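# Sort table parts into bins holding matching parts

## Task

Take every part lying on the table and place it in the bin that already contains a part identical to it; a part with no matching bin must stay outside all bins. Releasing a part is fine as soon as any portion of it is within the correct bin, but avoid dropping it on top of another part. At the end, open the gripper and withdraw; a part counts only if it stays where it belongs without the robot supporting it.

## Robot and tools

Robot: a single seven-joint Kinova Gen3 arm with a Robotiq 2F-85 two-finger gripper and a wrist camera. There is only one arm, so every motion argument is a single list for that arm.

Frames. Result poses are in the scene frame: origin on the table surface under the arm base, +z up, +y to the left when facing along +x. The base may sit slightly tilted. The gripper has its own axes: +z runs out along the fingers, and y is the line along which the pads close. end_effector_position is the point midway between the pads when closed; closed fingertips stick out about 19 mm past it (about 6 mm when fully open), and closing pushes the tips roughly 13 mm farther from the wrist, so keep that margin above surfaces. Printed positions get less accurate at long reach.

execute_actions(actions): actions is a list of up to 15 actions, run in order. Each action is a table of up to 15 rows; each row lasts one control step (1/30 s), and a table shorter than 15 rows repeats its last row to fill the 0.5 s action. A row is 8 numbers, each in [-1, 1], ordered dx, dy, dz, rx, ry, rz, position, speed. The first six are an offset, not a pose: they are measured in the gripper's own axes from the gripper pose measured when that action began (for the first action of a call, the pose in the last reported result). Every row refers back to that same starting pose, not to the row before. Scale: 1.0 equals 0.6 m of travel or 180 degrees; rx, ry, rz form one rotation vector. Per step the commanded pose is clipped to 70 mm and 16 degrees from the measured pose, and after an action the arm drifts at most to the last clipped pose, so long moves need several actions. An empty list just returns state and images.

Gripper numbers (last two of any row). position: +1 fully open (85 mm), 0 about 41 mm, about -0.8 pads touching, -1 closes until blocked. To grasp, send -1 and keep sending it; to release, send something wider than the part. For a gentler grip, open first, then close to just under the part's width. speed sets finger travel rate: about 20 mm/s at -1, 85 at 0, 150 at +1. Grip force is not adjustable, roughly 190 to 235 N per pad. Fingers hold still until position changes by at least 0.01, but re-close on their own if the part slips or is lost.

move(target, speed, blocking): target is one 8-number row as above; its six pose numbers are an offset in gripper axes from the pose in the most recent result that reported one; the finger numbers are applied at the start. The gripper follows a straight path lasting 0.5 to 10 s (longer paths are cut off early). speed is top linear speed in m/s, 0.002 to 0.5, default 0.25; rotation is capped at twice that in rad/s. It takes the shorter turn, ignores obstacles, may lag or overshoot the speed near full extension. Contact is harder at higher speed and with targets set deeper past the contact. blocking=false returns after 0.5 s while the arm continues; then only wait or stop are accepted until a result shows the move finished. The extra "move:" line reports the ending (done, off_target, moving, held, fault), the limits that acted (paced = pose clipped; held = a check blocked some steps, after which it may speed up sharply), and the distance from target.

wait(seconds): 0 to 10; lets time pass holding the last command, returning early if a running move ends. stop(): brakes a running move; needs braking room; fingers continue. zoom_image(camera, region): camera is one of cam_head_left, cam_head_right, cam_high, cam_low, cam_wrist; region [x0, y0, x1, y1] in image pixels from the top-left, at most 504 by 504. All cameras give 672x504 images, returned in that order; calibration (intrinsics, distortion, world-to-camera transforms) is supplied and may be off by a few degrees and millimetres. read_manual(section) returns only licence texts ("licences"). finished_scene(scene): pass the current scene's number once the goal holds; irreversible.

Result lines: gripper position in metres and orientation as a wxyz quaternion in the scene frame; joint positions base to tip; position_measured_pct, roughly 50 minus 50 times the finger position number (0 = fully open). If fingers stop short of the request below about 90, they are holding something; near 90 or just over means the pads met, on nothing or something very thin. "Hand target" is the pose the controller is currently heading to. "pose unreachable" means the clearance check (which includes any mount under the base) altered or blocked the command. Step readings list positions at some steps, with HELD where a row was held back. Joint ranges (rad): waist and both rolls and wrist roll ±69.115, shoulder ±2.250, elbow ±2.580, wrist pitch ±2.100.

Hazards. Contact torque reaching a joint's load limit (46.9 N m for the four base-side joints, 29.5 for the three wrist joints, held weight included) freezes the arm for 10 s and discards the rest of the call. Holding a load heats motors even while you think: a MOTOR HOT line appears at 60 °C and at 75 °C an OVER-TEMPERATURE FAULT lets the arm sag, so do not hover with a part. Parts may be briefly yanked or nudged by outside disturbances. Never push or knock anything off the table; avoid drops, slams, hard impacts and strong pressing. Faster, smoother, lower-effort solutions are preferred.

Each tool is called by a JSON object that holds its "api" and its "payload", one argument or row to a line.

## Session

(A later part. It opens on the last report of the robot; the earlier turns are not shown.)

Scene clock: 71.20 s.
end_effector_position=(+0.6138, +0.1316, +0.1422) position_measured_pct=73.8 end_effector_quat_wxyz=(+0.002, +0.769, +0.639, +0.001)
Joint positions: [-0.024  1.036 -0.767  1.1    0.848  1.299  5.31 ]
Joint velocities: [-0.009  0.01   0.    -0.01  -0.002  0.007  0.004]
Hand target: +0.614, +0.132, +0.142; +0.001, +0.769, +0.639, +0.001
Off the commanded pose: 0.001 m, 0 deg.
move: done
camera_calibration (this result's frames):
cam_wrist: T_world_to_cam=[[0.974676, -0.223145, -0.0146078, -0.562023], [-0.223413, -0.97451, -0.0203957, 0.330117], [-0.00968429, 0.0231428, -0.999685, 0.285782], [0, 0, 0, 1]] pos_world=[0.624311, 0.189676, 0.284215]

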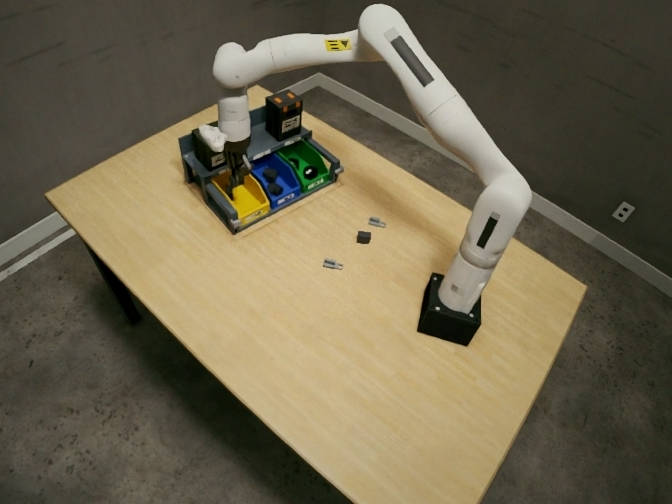

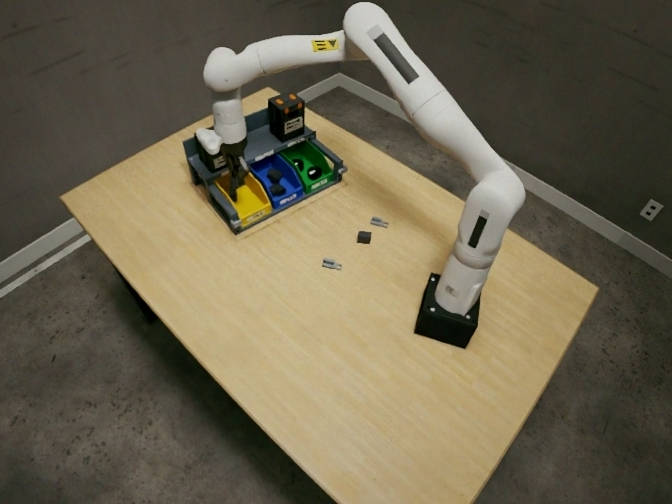

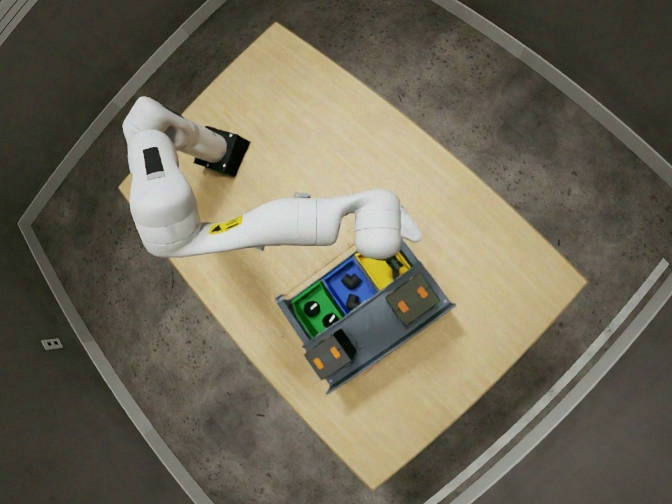

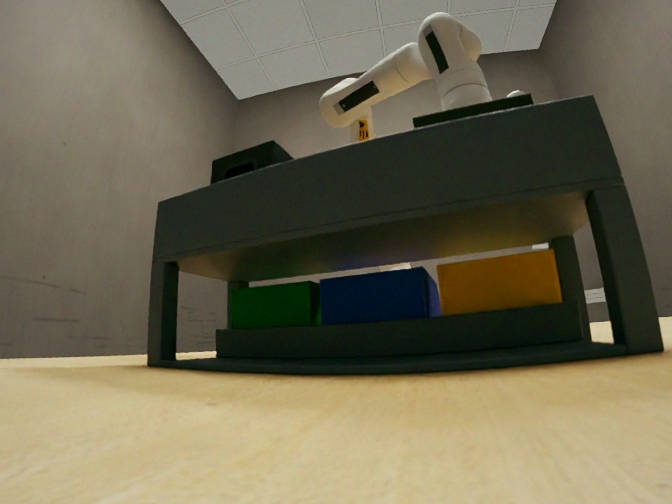

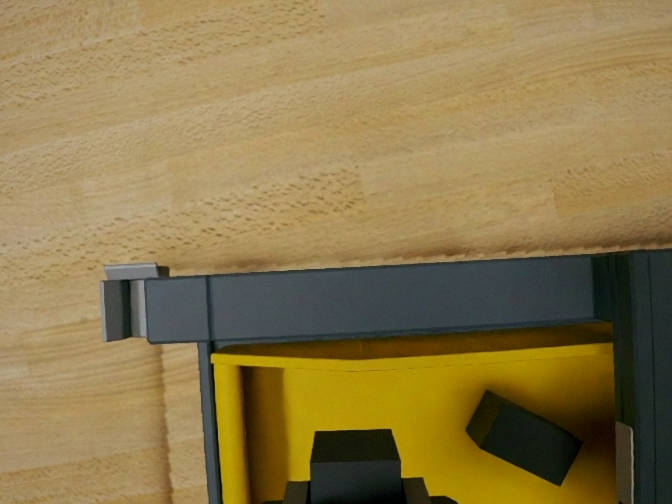

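{"api": "move", "payload": {
  "target": [0.004,0,0.164,0,0,0,-1,0],
  "speed": 0.13
}}

{"api": "execute_actions", "payload": {
  "actions": [
    [[0,0,0,0,0,0,-0.3,-0.5]]
  ]
}}

{"api": "move", "payload": {
  "target": [0,0,-0.1167,0,0,0,-0.3,0],
  "speed": 0.25
}}

Scene clock: 73.43 s.
end_effector_position=(+0.6151, +0.1336, +0.0439) position_measured_pct=73.8 end_effector_quat_wxyz=(+0.002, +0.769, +0.639, +0.001)
Joint positions: [-0.017  1.174 -0.715  1.13   0.927  1.147  5.267]
Joint velocities: [ 0.001  0.004  0.001 -0.001  0.    -0.001 -0.   ]
Hand target: +0.615, +0.134, +0.044; +0.002, +0.769, +0.639, +0.001
Off the commanded pose: 0.001 m, 0 deg.
move: done
camera_calibration (this result's frames):
cam_wrist: T_world_to_cam=[[0.974546, -0.223743, -0.0140979, -0.564157], [-0.223996, -0.974384, -0.0200393, 0.330665], [-0.00925313, 0.0226871, -0.9997, 0.187295], [0, 0, 0, 1]] pos_world=[0.625598, 0.191719, 0.185911]

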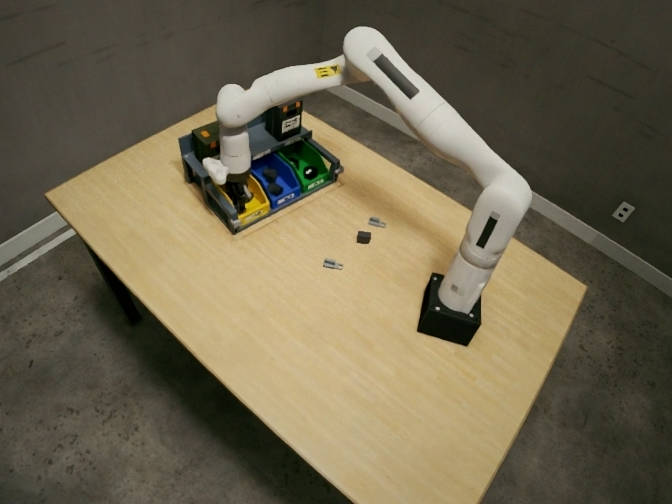

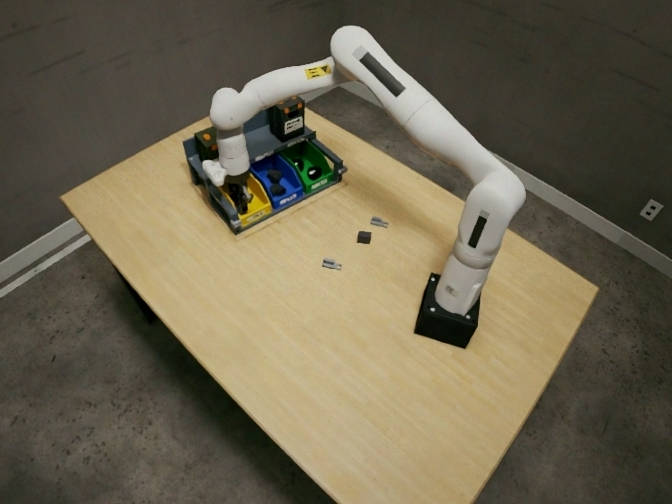

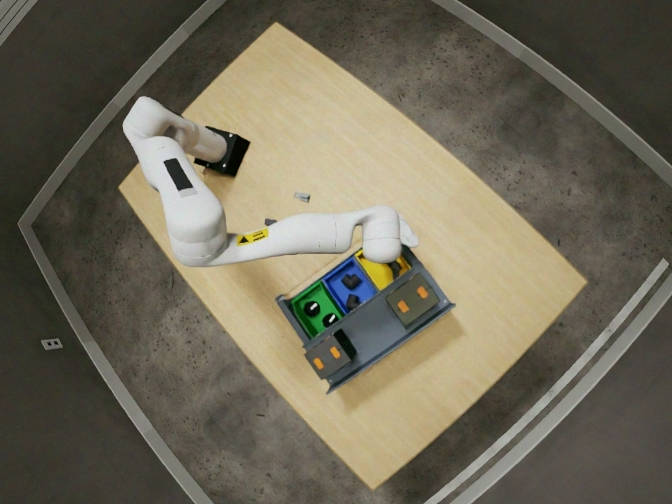

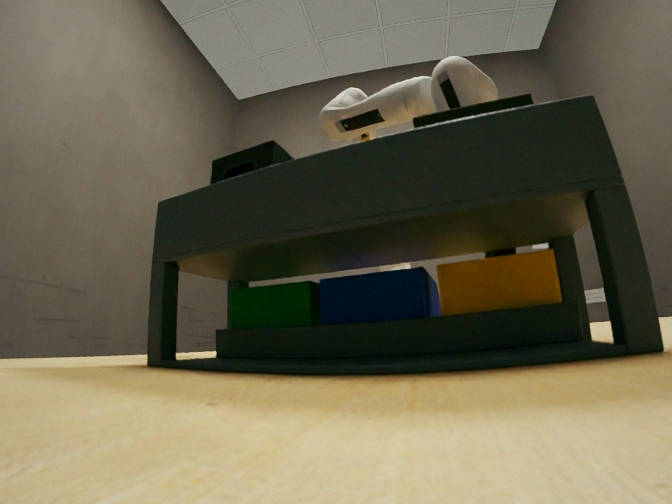

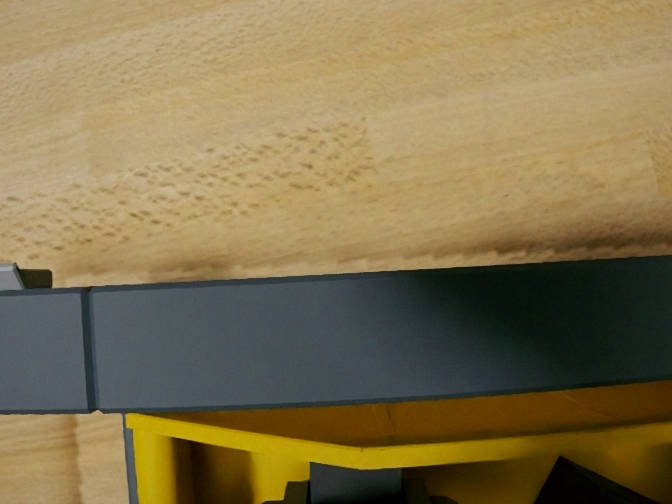

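Scene clock: 73.93 s.
end_effector_position=(+0.6151, +0.1336, +0.0439) position_measured_pct=65.1 end_effector_quat_wxyz=(+0.002, +0.769, +0.639, +0.002)
Joint positions: [-0.017  1.174 -0.715  1.13   0.927  1.147  5.267]
Joint velocities: [-0.003  0.    -0.001  0.    -0.001 -0.     0.   ]
Hand target: +0.615, +0.134, +0.044; +0.002, +0.769, +0.639, +0.001
Off the commanded pose: 0.000 m, 0 deg.
Step readings (end_effector_position):
0: (+0.6151, +0.1336, +0.0439)
1: (+0.6151, +0.1336, +0.0439)
2: (+0.6151, +0.1336, +0.0439)
4: (+0.6151, +0.1336, +0.0439)
8: (+0.6151, +0.1336, +0.0440)
15: end_effector_position above
camera_calibration (this result's frames):
cam_wrist: T_world_to_cam=[[0.974546, -0.223745, -0.0140856, -0.564162], [-0.223997, -0.974384, -0.0200425, 0.330667], [-0.00924035, 0.0226874, -0.9997, 0.187293], [0, 0, 0, 1]] pos_world=[0.6256, 0.191719, 0.185918]

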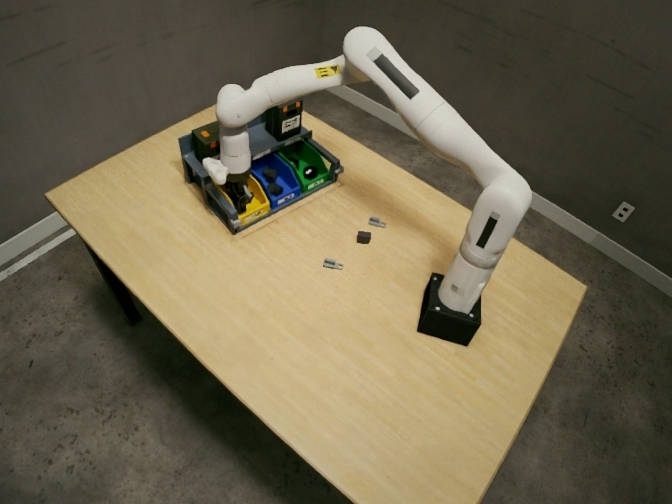

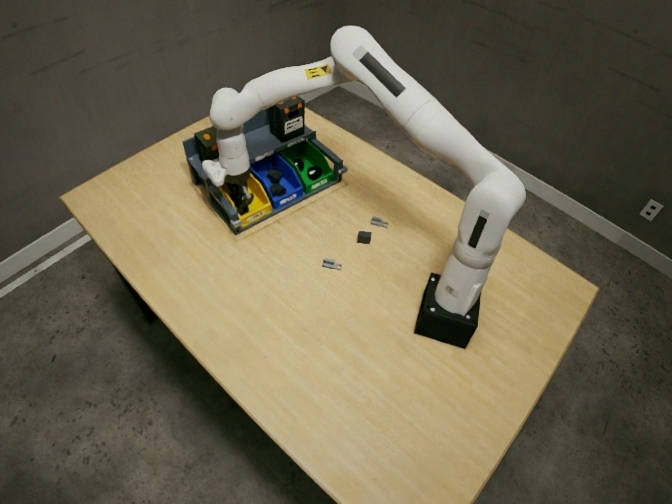

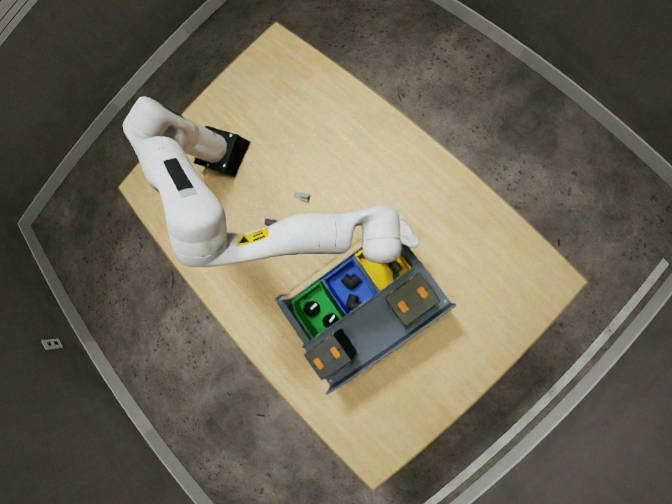

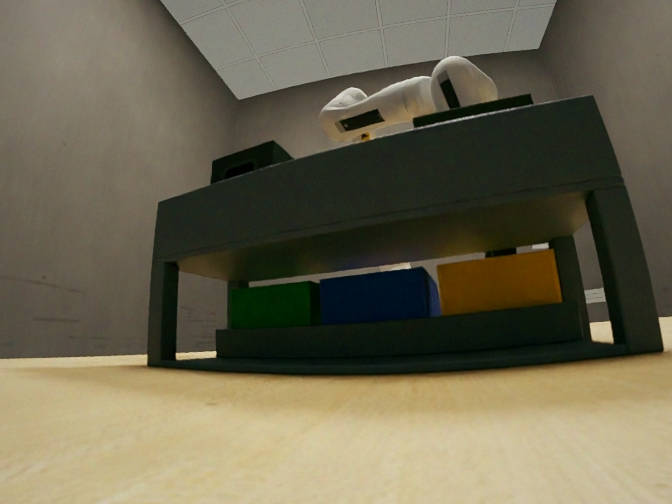

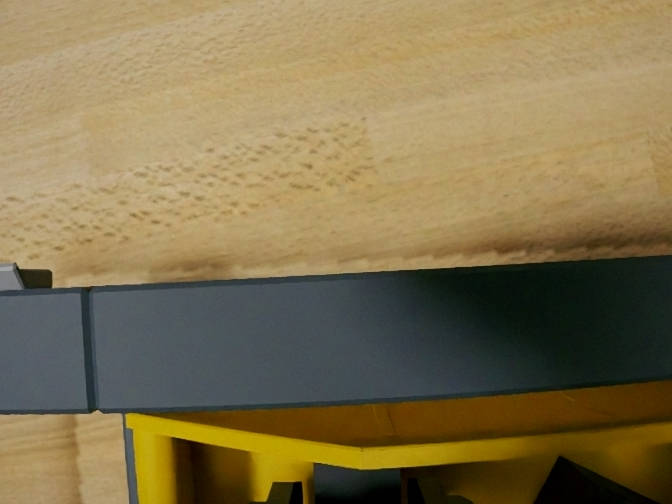

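Scene clock: 74.80 s.
end_effector_position=(+0.6144, +0.1338, +0.1138) position_measured_pct=65.1 end_effector_quat_wxyz=(+0.002, +0.769, +0.639, +0.001)
Joint positions: [-0.024  1.074 -0.753  1.113  0.871  1.253  5.294]
Joint velocities: [-0.    -0.002 -0.001  0.     0.001  0.002  0.001]
Hand target: +0.614, +0.134, +0.114; +0.002, +0.769, +0.639, +0.002
Off the commanded pose: 0.000 m, 0 deg.
move: done
camera_calibration (this result's frames):
cam_wrist: T_world_to_cam=[[0.974633, -0.22334, -0.0144873, -0.562557], [-0.223604, -0.974469, -0.0202925, 0.331975], [-0.00958531, 0.0230172, -0.999689, 0.257318], [0, 0, 0, 1]] pos_world=[0.624984, 0.191935, 0.255825]

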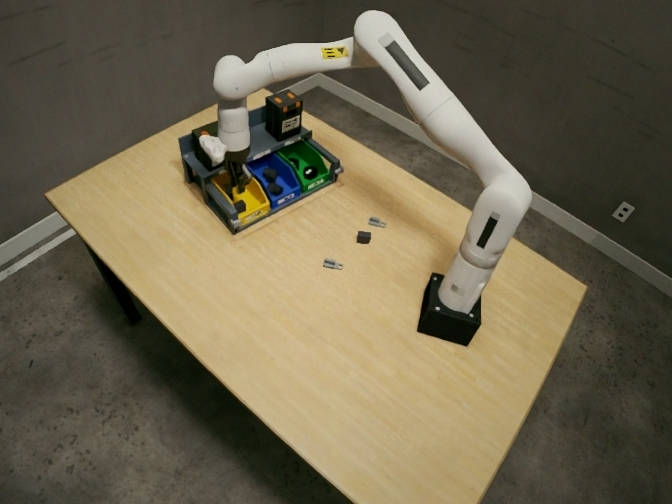

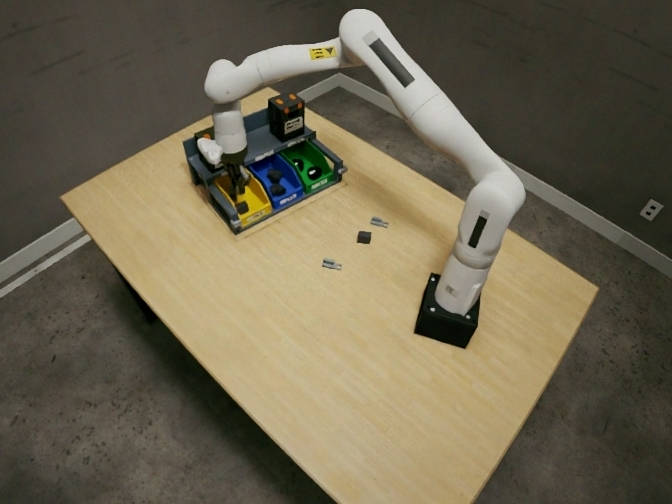

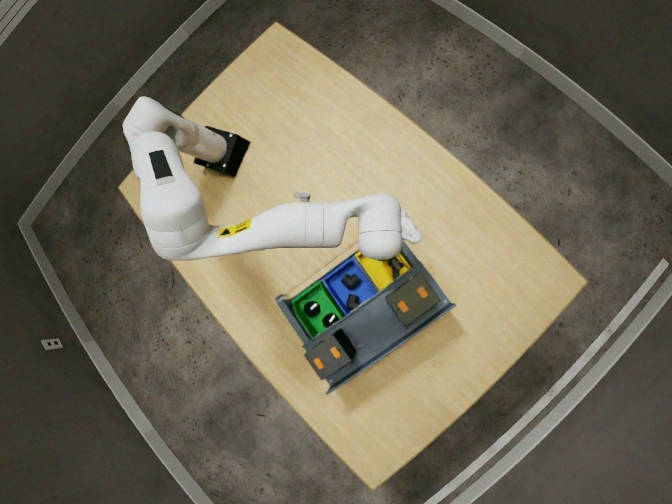

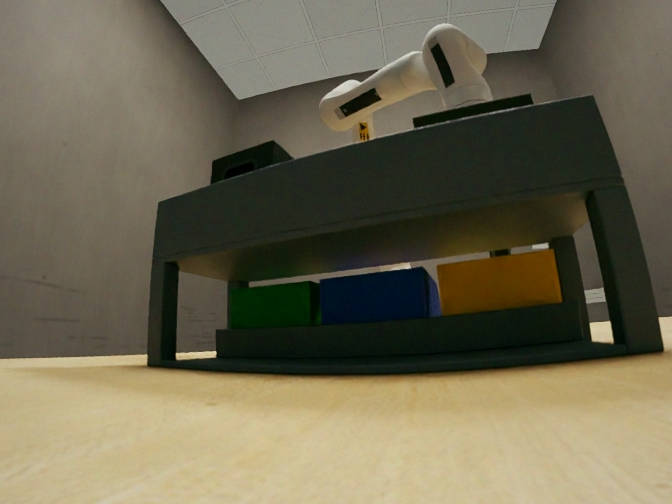

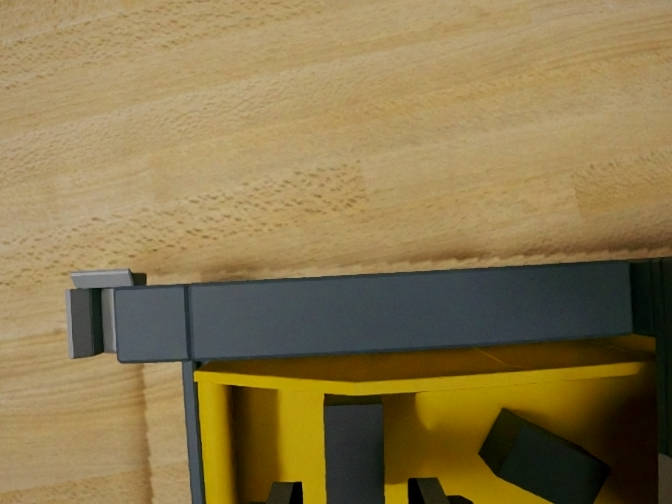

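{"api": "move", "payload": {
  "target": [-0.3775,-0.461,-0.027,0,0,0.243,-0.1,0],
  "speed": 0.3
}}

Scene clock: 77.63 s.
end_effector_position=(+0.3023, -0.0389, +0.1279) position_measured_pct=54.8 end_effector_quat_wxyz=(+0.002, +0.952, +0.307, +0.003)
Joint positions: [ 0.382  0.461 -0.684  2.358  0.917  0.582  4.267]
Joint velocities: [-0.    -0.009  0.002  0.004  0.008 -0.004 -0.009]
Hand target: +0.302, -0.039, +0.128; +0.002, +0.952, +0.307, +0.003
Off the commanded pose: 0.002 m, 0 deg.
move: done
camera_calibration (this result's frames):
cam_wrist: T_world_to_cam=[[0.550164, -0.834931, -0.0144976, -0.192207], [-0.834967, -0.549767, -0.0242238, 0.296015], [0.0122549, 0.0254321, -0.999601, 0.265865], [0, 0, 0, 1]] pos_world=[0.349649, -0.0045017, 0.270143]

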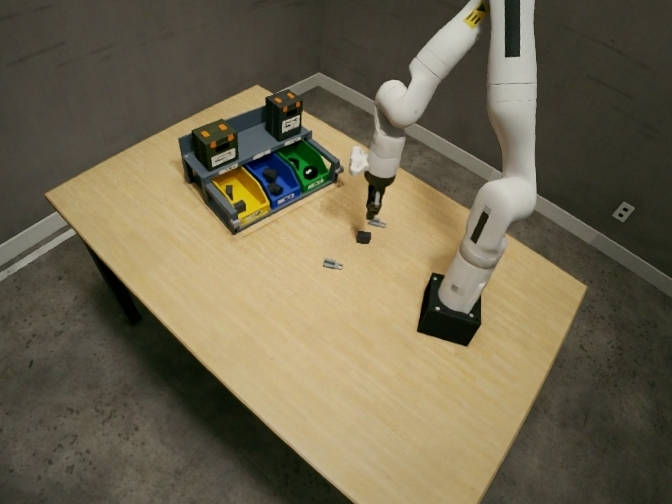

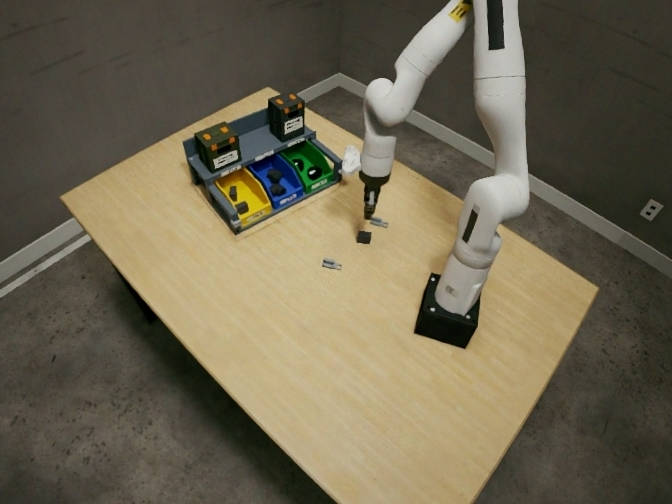

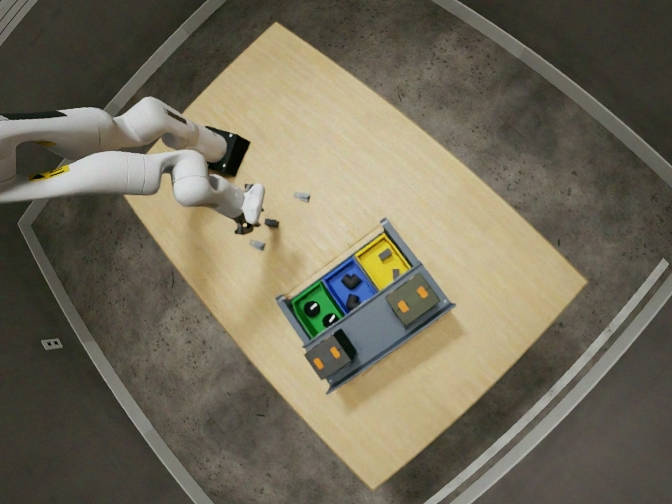

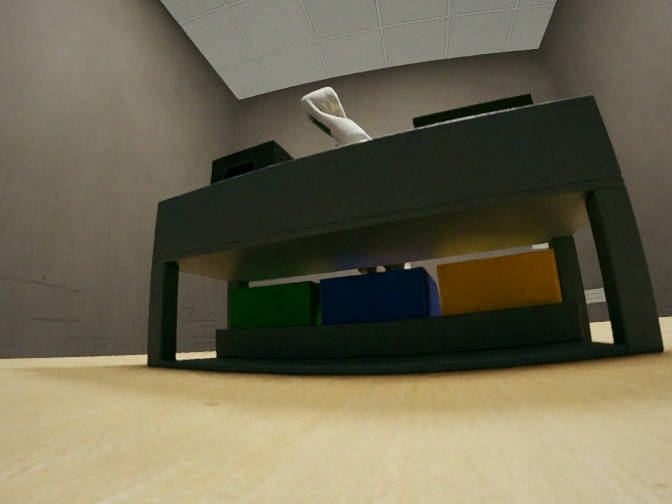

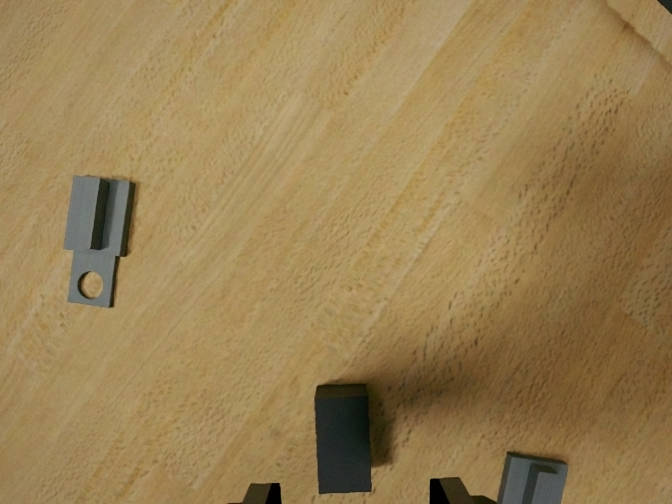

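{"api": "move", "payload": {
  "target": [-0.005,-0.006,0.1685,0,0,0,-0.1,0],
  "speed": 0.18
}}

{"api": "execute_actions", "payload": {
  "actions": [
    [[0,0,0,0,0,0,-1,-0.3]]
  ]
}}

Scene clock: 79.50 s.
end_effector_position=(+0.2993, -0.0382, +0.0265) position_measured_pct=54.8 end_effector_quat_wxyz=(+0.002, +0.952, +0.307, +0.003)
Joint positions: [ 0.253  0.781 -0.47   2.408  1.676  0.488  3.574]
Joint velocities: [ 0.005  0.009 -0.013  0.016  0.053  0.018 -0.058]
Hand target: +0.299, -0.038, +0.026; +0.003, +0.952, +0.306, +0.003
Off the commanded pose: 0.001 m, 0 deg.
move: done
camera_calibration (this result's frames):
cam_wrist: T_world_to_cam=[[0.549837, -0.835176, -0.0126503, -0.191446], [-0.835159, -0.549451, -0.0247761, 0.291519], [0.0137417, 0.0241878, -0.999613, 0.16409], [0, 0, 0, 1]] pos_world=[0.346474, -0.00368514, 0.168827]

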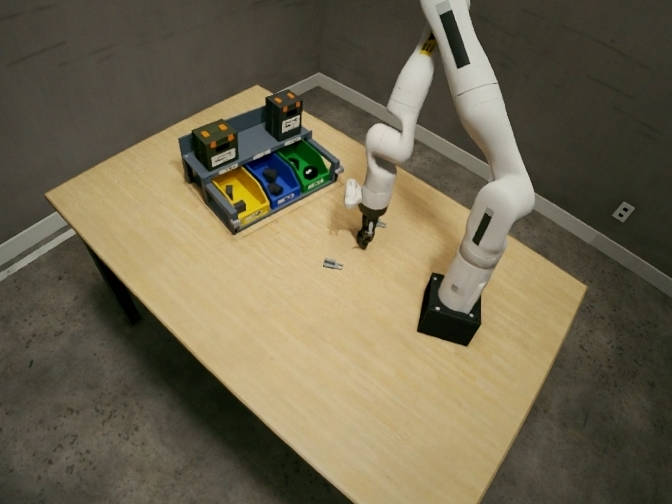

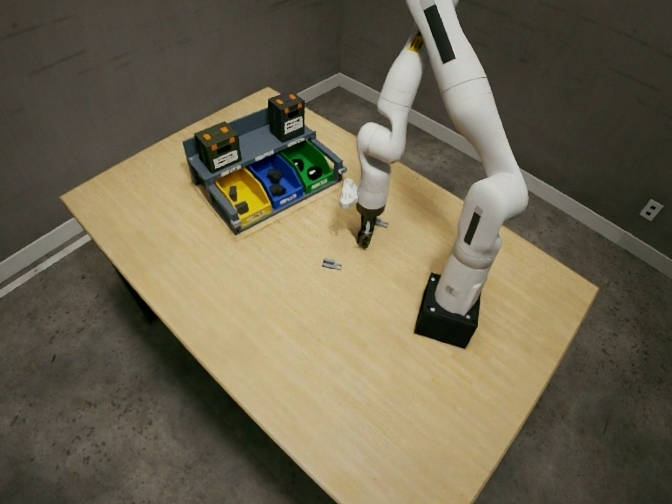

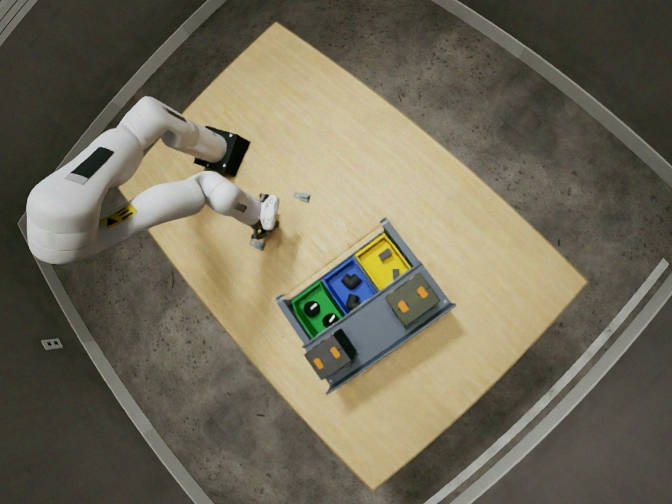

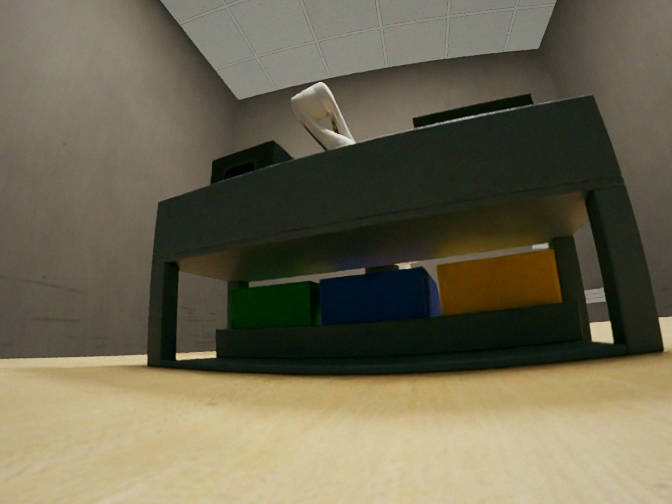

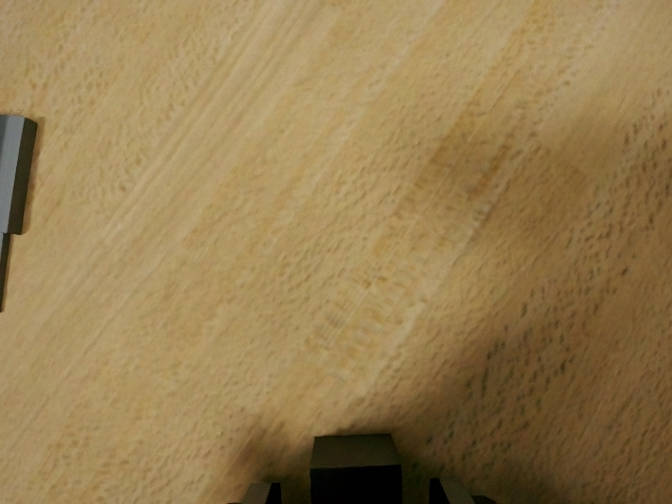

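Scene clock: 80.00 s.
end_effector_position=(+0.2993, -0.0382, +0.0269) position_measured_pct=73.8 end_effector_quat_wxyz=(+0.003, +0.952, +0.307, +0.003)
Joint positions: [ 0.253  0.78  -0.471  2.409  1.676  0.488  3.574]
Joint velocities: [ 0.002 -0.     0.    -0.002 -0.001 -0.    -0.001]
Hand target: +0.299, -0.038, +0.027; +0.002, +0.952, +0.307, +0.003
Off the commanded pose: 0.000 m, 0 deg.
Step readings (end_effector_position):
0: (+0.2993, -0.0382, +0.0265)
1: (+0.2993, -0.0382, +0.0265)
2: (+0.2994, -0.0382, +0.0266)
4: (+0.2994, -0.0382, +0.0265)
8: (+0.2993, -0.0382, +0.0265)
15: end_effector_position above
camera_calibration (this result's frames):
cam_wrist: T_world_to_cam=[[0.550061, -0.835034, -0.012281, -0.191498], [-0.835002, -0.54967, -0.0252037, 0.291484], [0.0142954, 0.0241182, -0.999607, 0.164284], [0, 0, 0, 1]] pos_world=[0.346377, -0.00364972, 0.169214]

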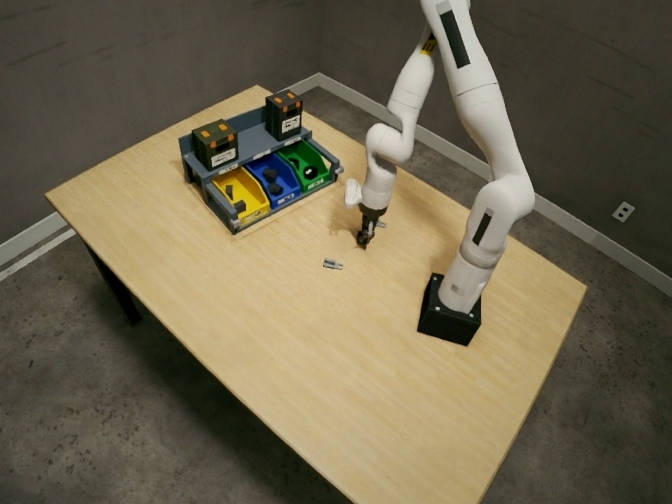

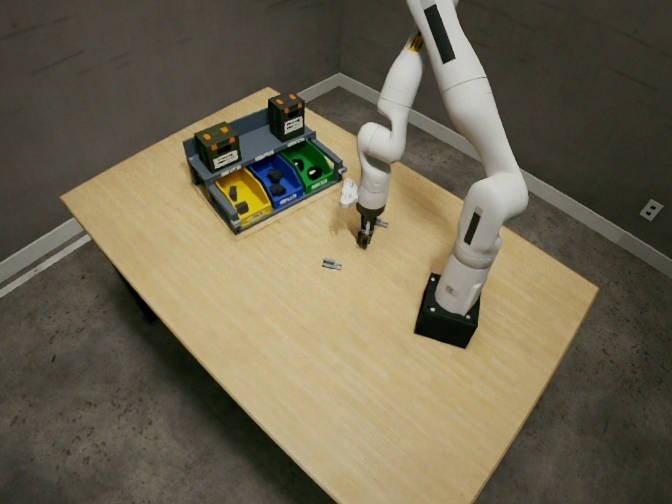

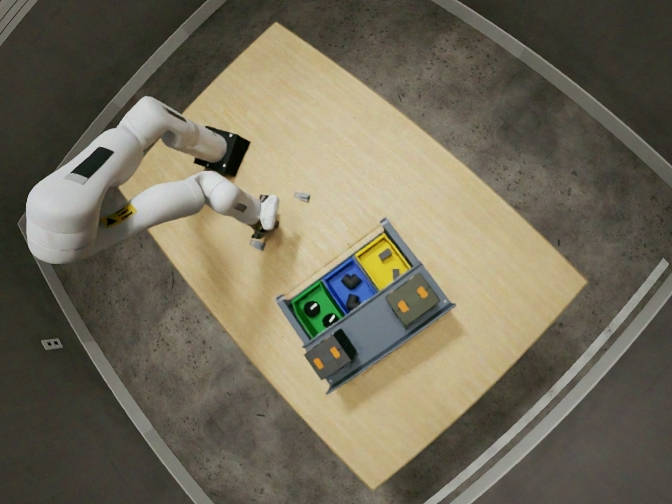

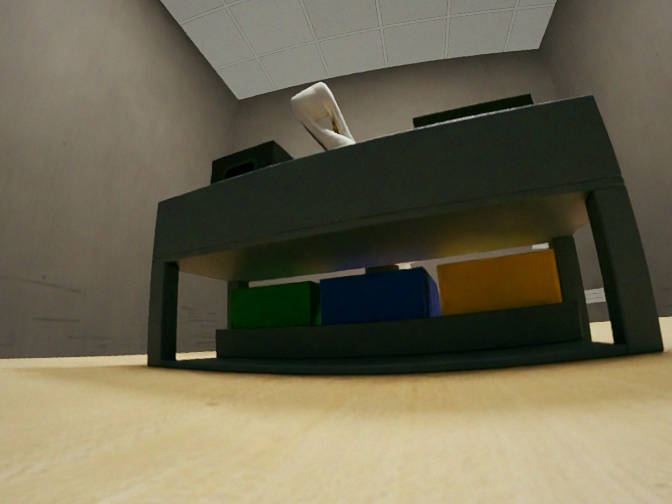

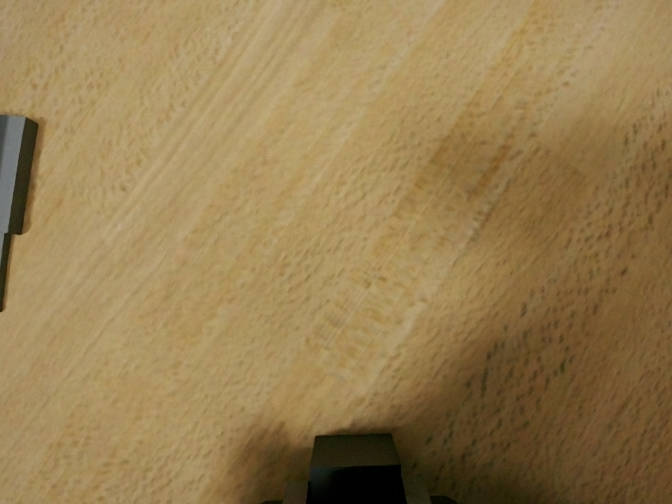

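{"api": "move", "payload": {
  "target": [0.5454,0.120,-0.188,0,0,-0.243,-1,0],
  "speed": 0.3
}}

Scene clock: 82.77 s.
end_effector_position=(+0.6044, +0.0954, +0.1423) position_measured_pct=73.8 end_effector_quat_wxyz=(+0.002, +0.769, +0.639, +0.002)
Joint positions: [ 0.037  0.979 -0.729  1.194  0.809  1.239  5.343]
Joint velocities: [-0.009  0.013  0.    -0.016 -0.004  0.011  0.006]
Hand target: +0.604, +0.096, +0.142; +0.001, +0.769, +0.639, +0.001
Off the commanded pose: 0.002 m, 0 deg.
move: done; limits=paced
camera_calibration (this result's frames):
cam_wrist: T_world_to_cam=[[0.974635, -0.223346, -0.0142828, -0.561006], [-0.223613, -0.974448, -0.0211923, 0.293002], [-0.00918459, 0.0238485, -0.999673, 0.286335], [0, 0, 0, 1]] pos_world=[0.614925, 0.153389, 0.284438]

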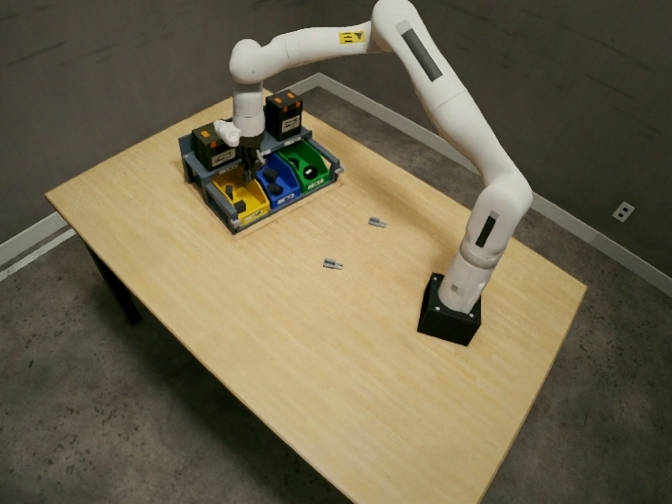

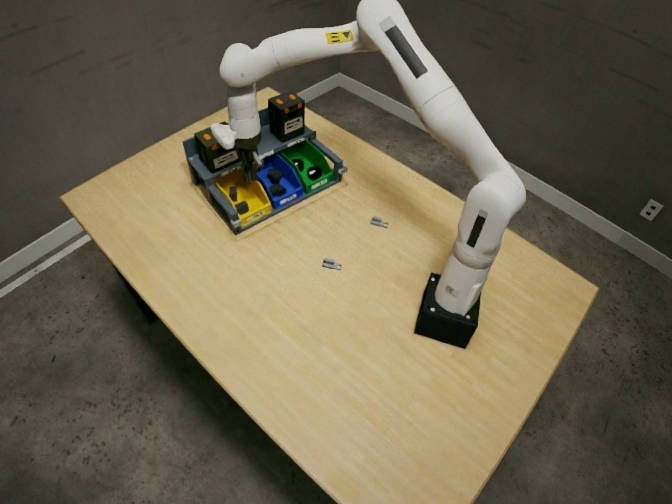

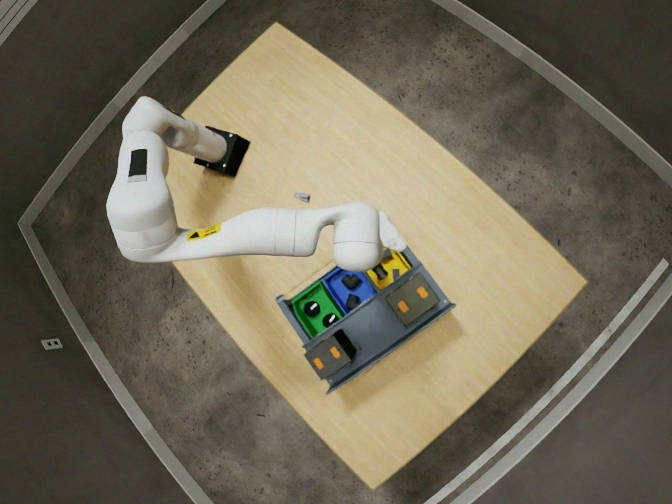

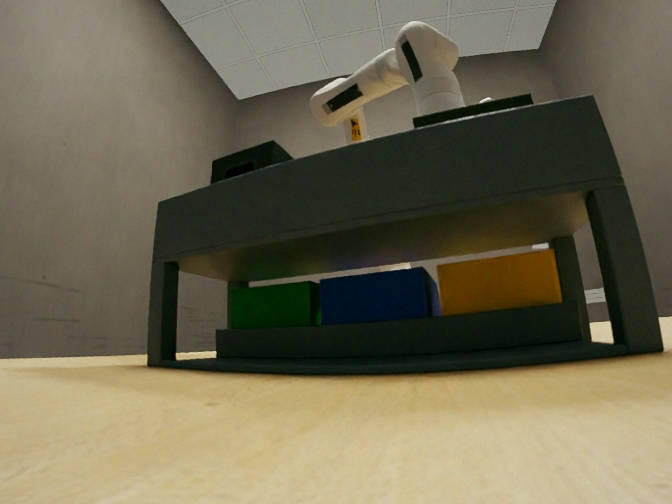

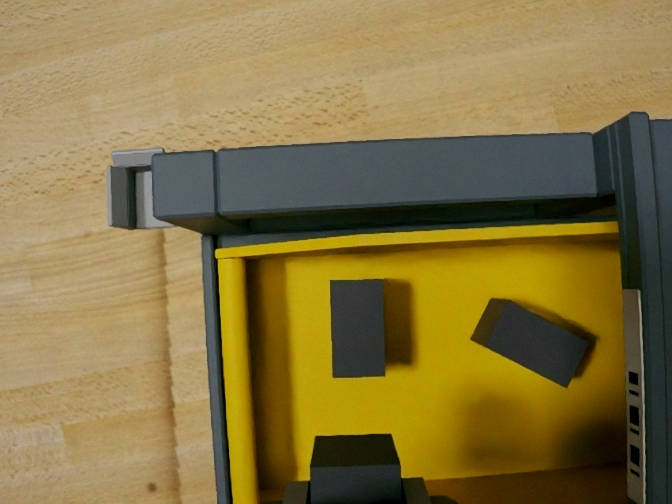

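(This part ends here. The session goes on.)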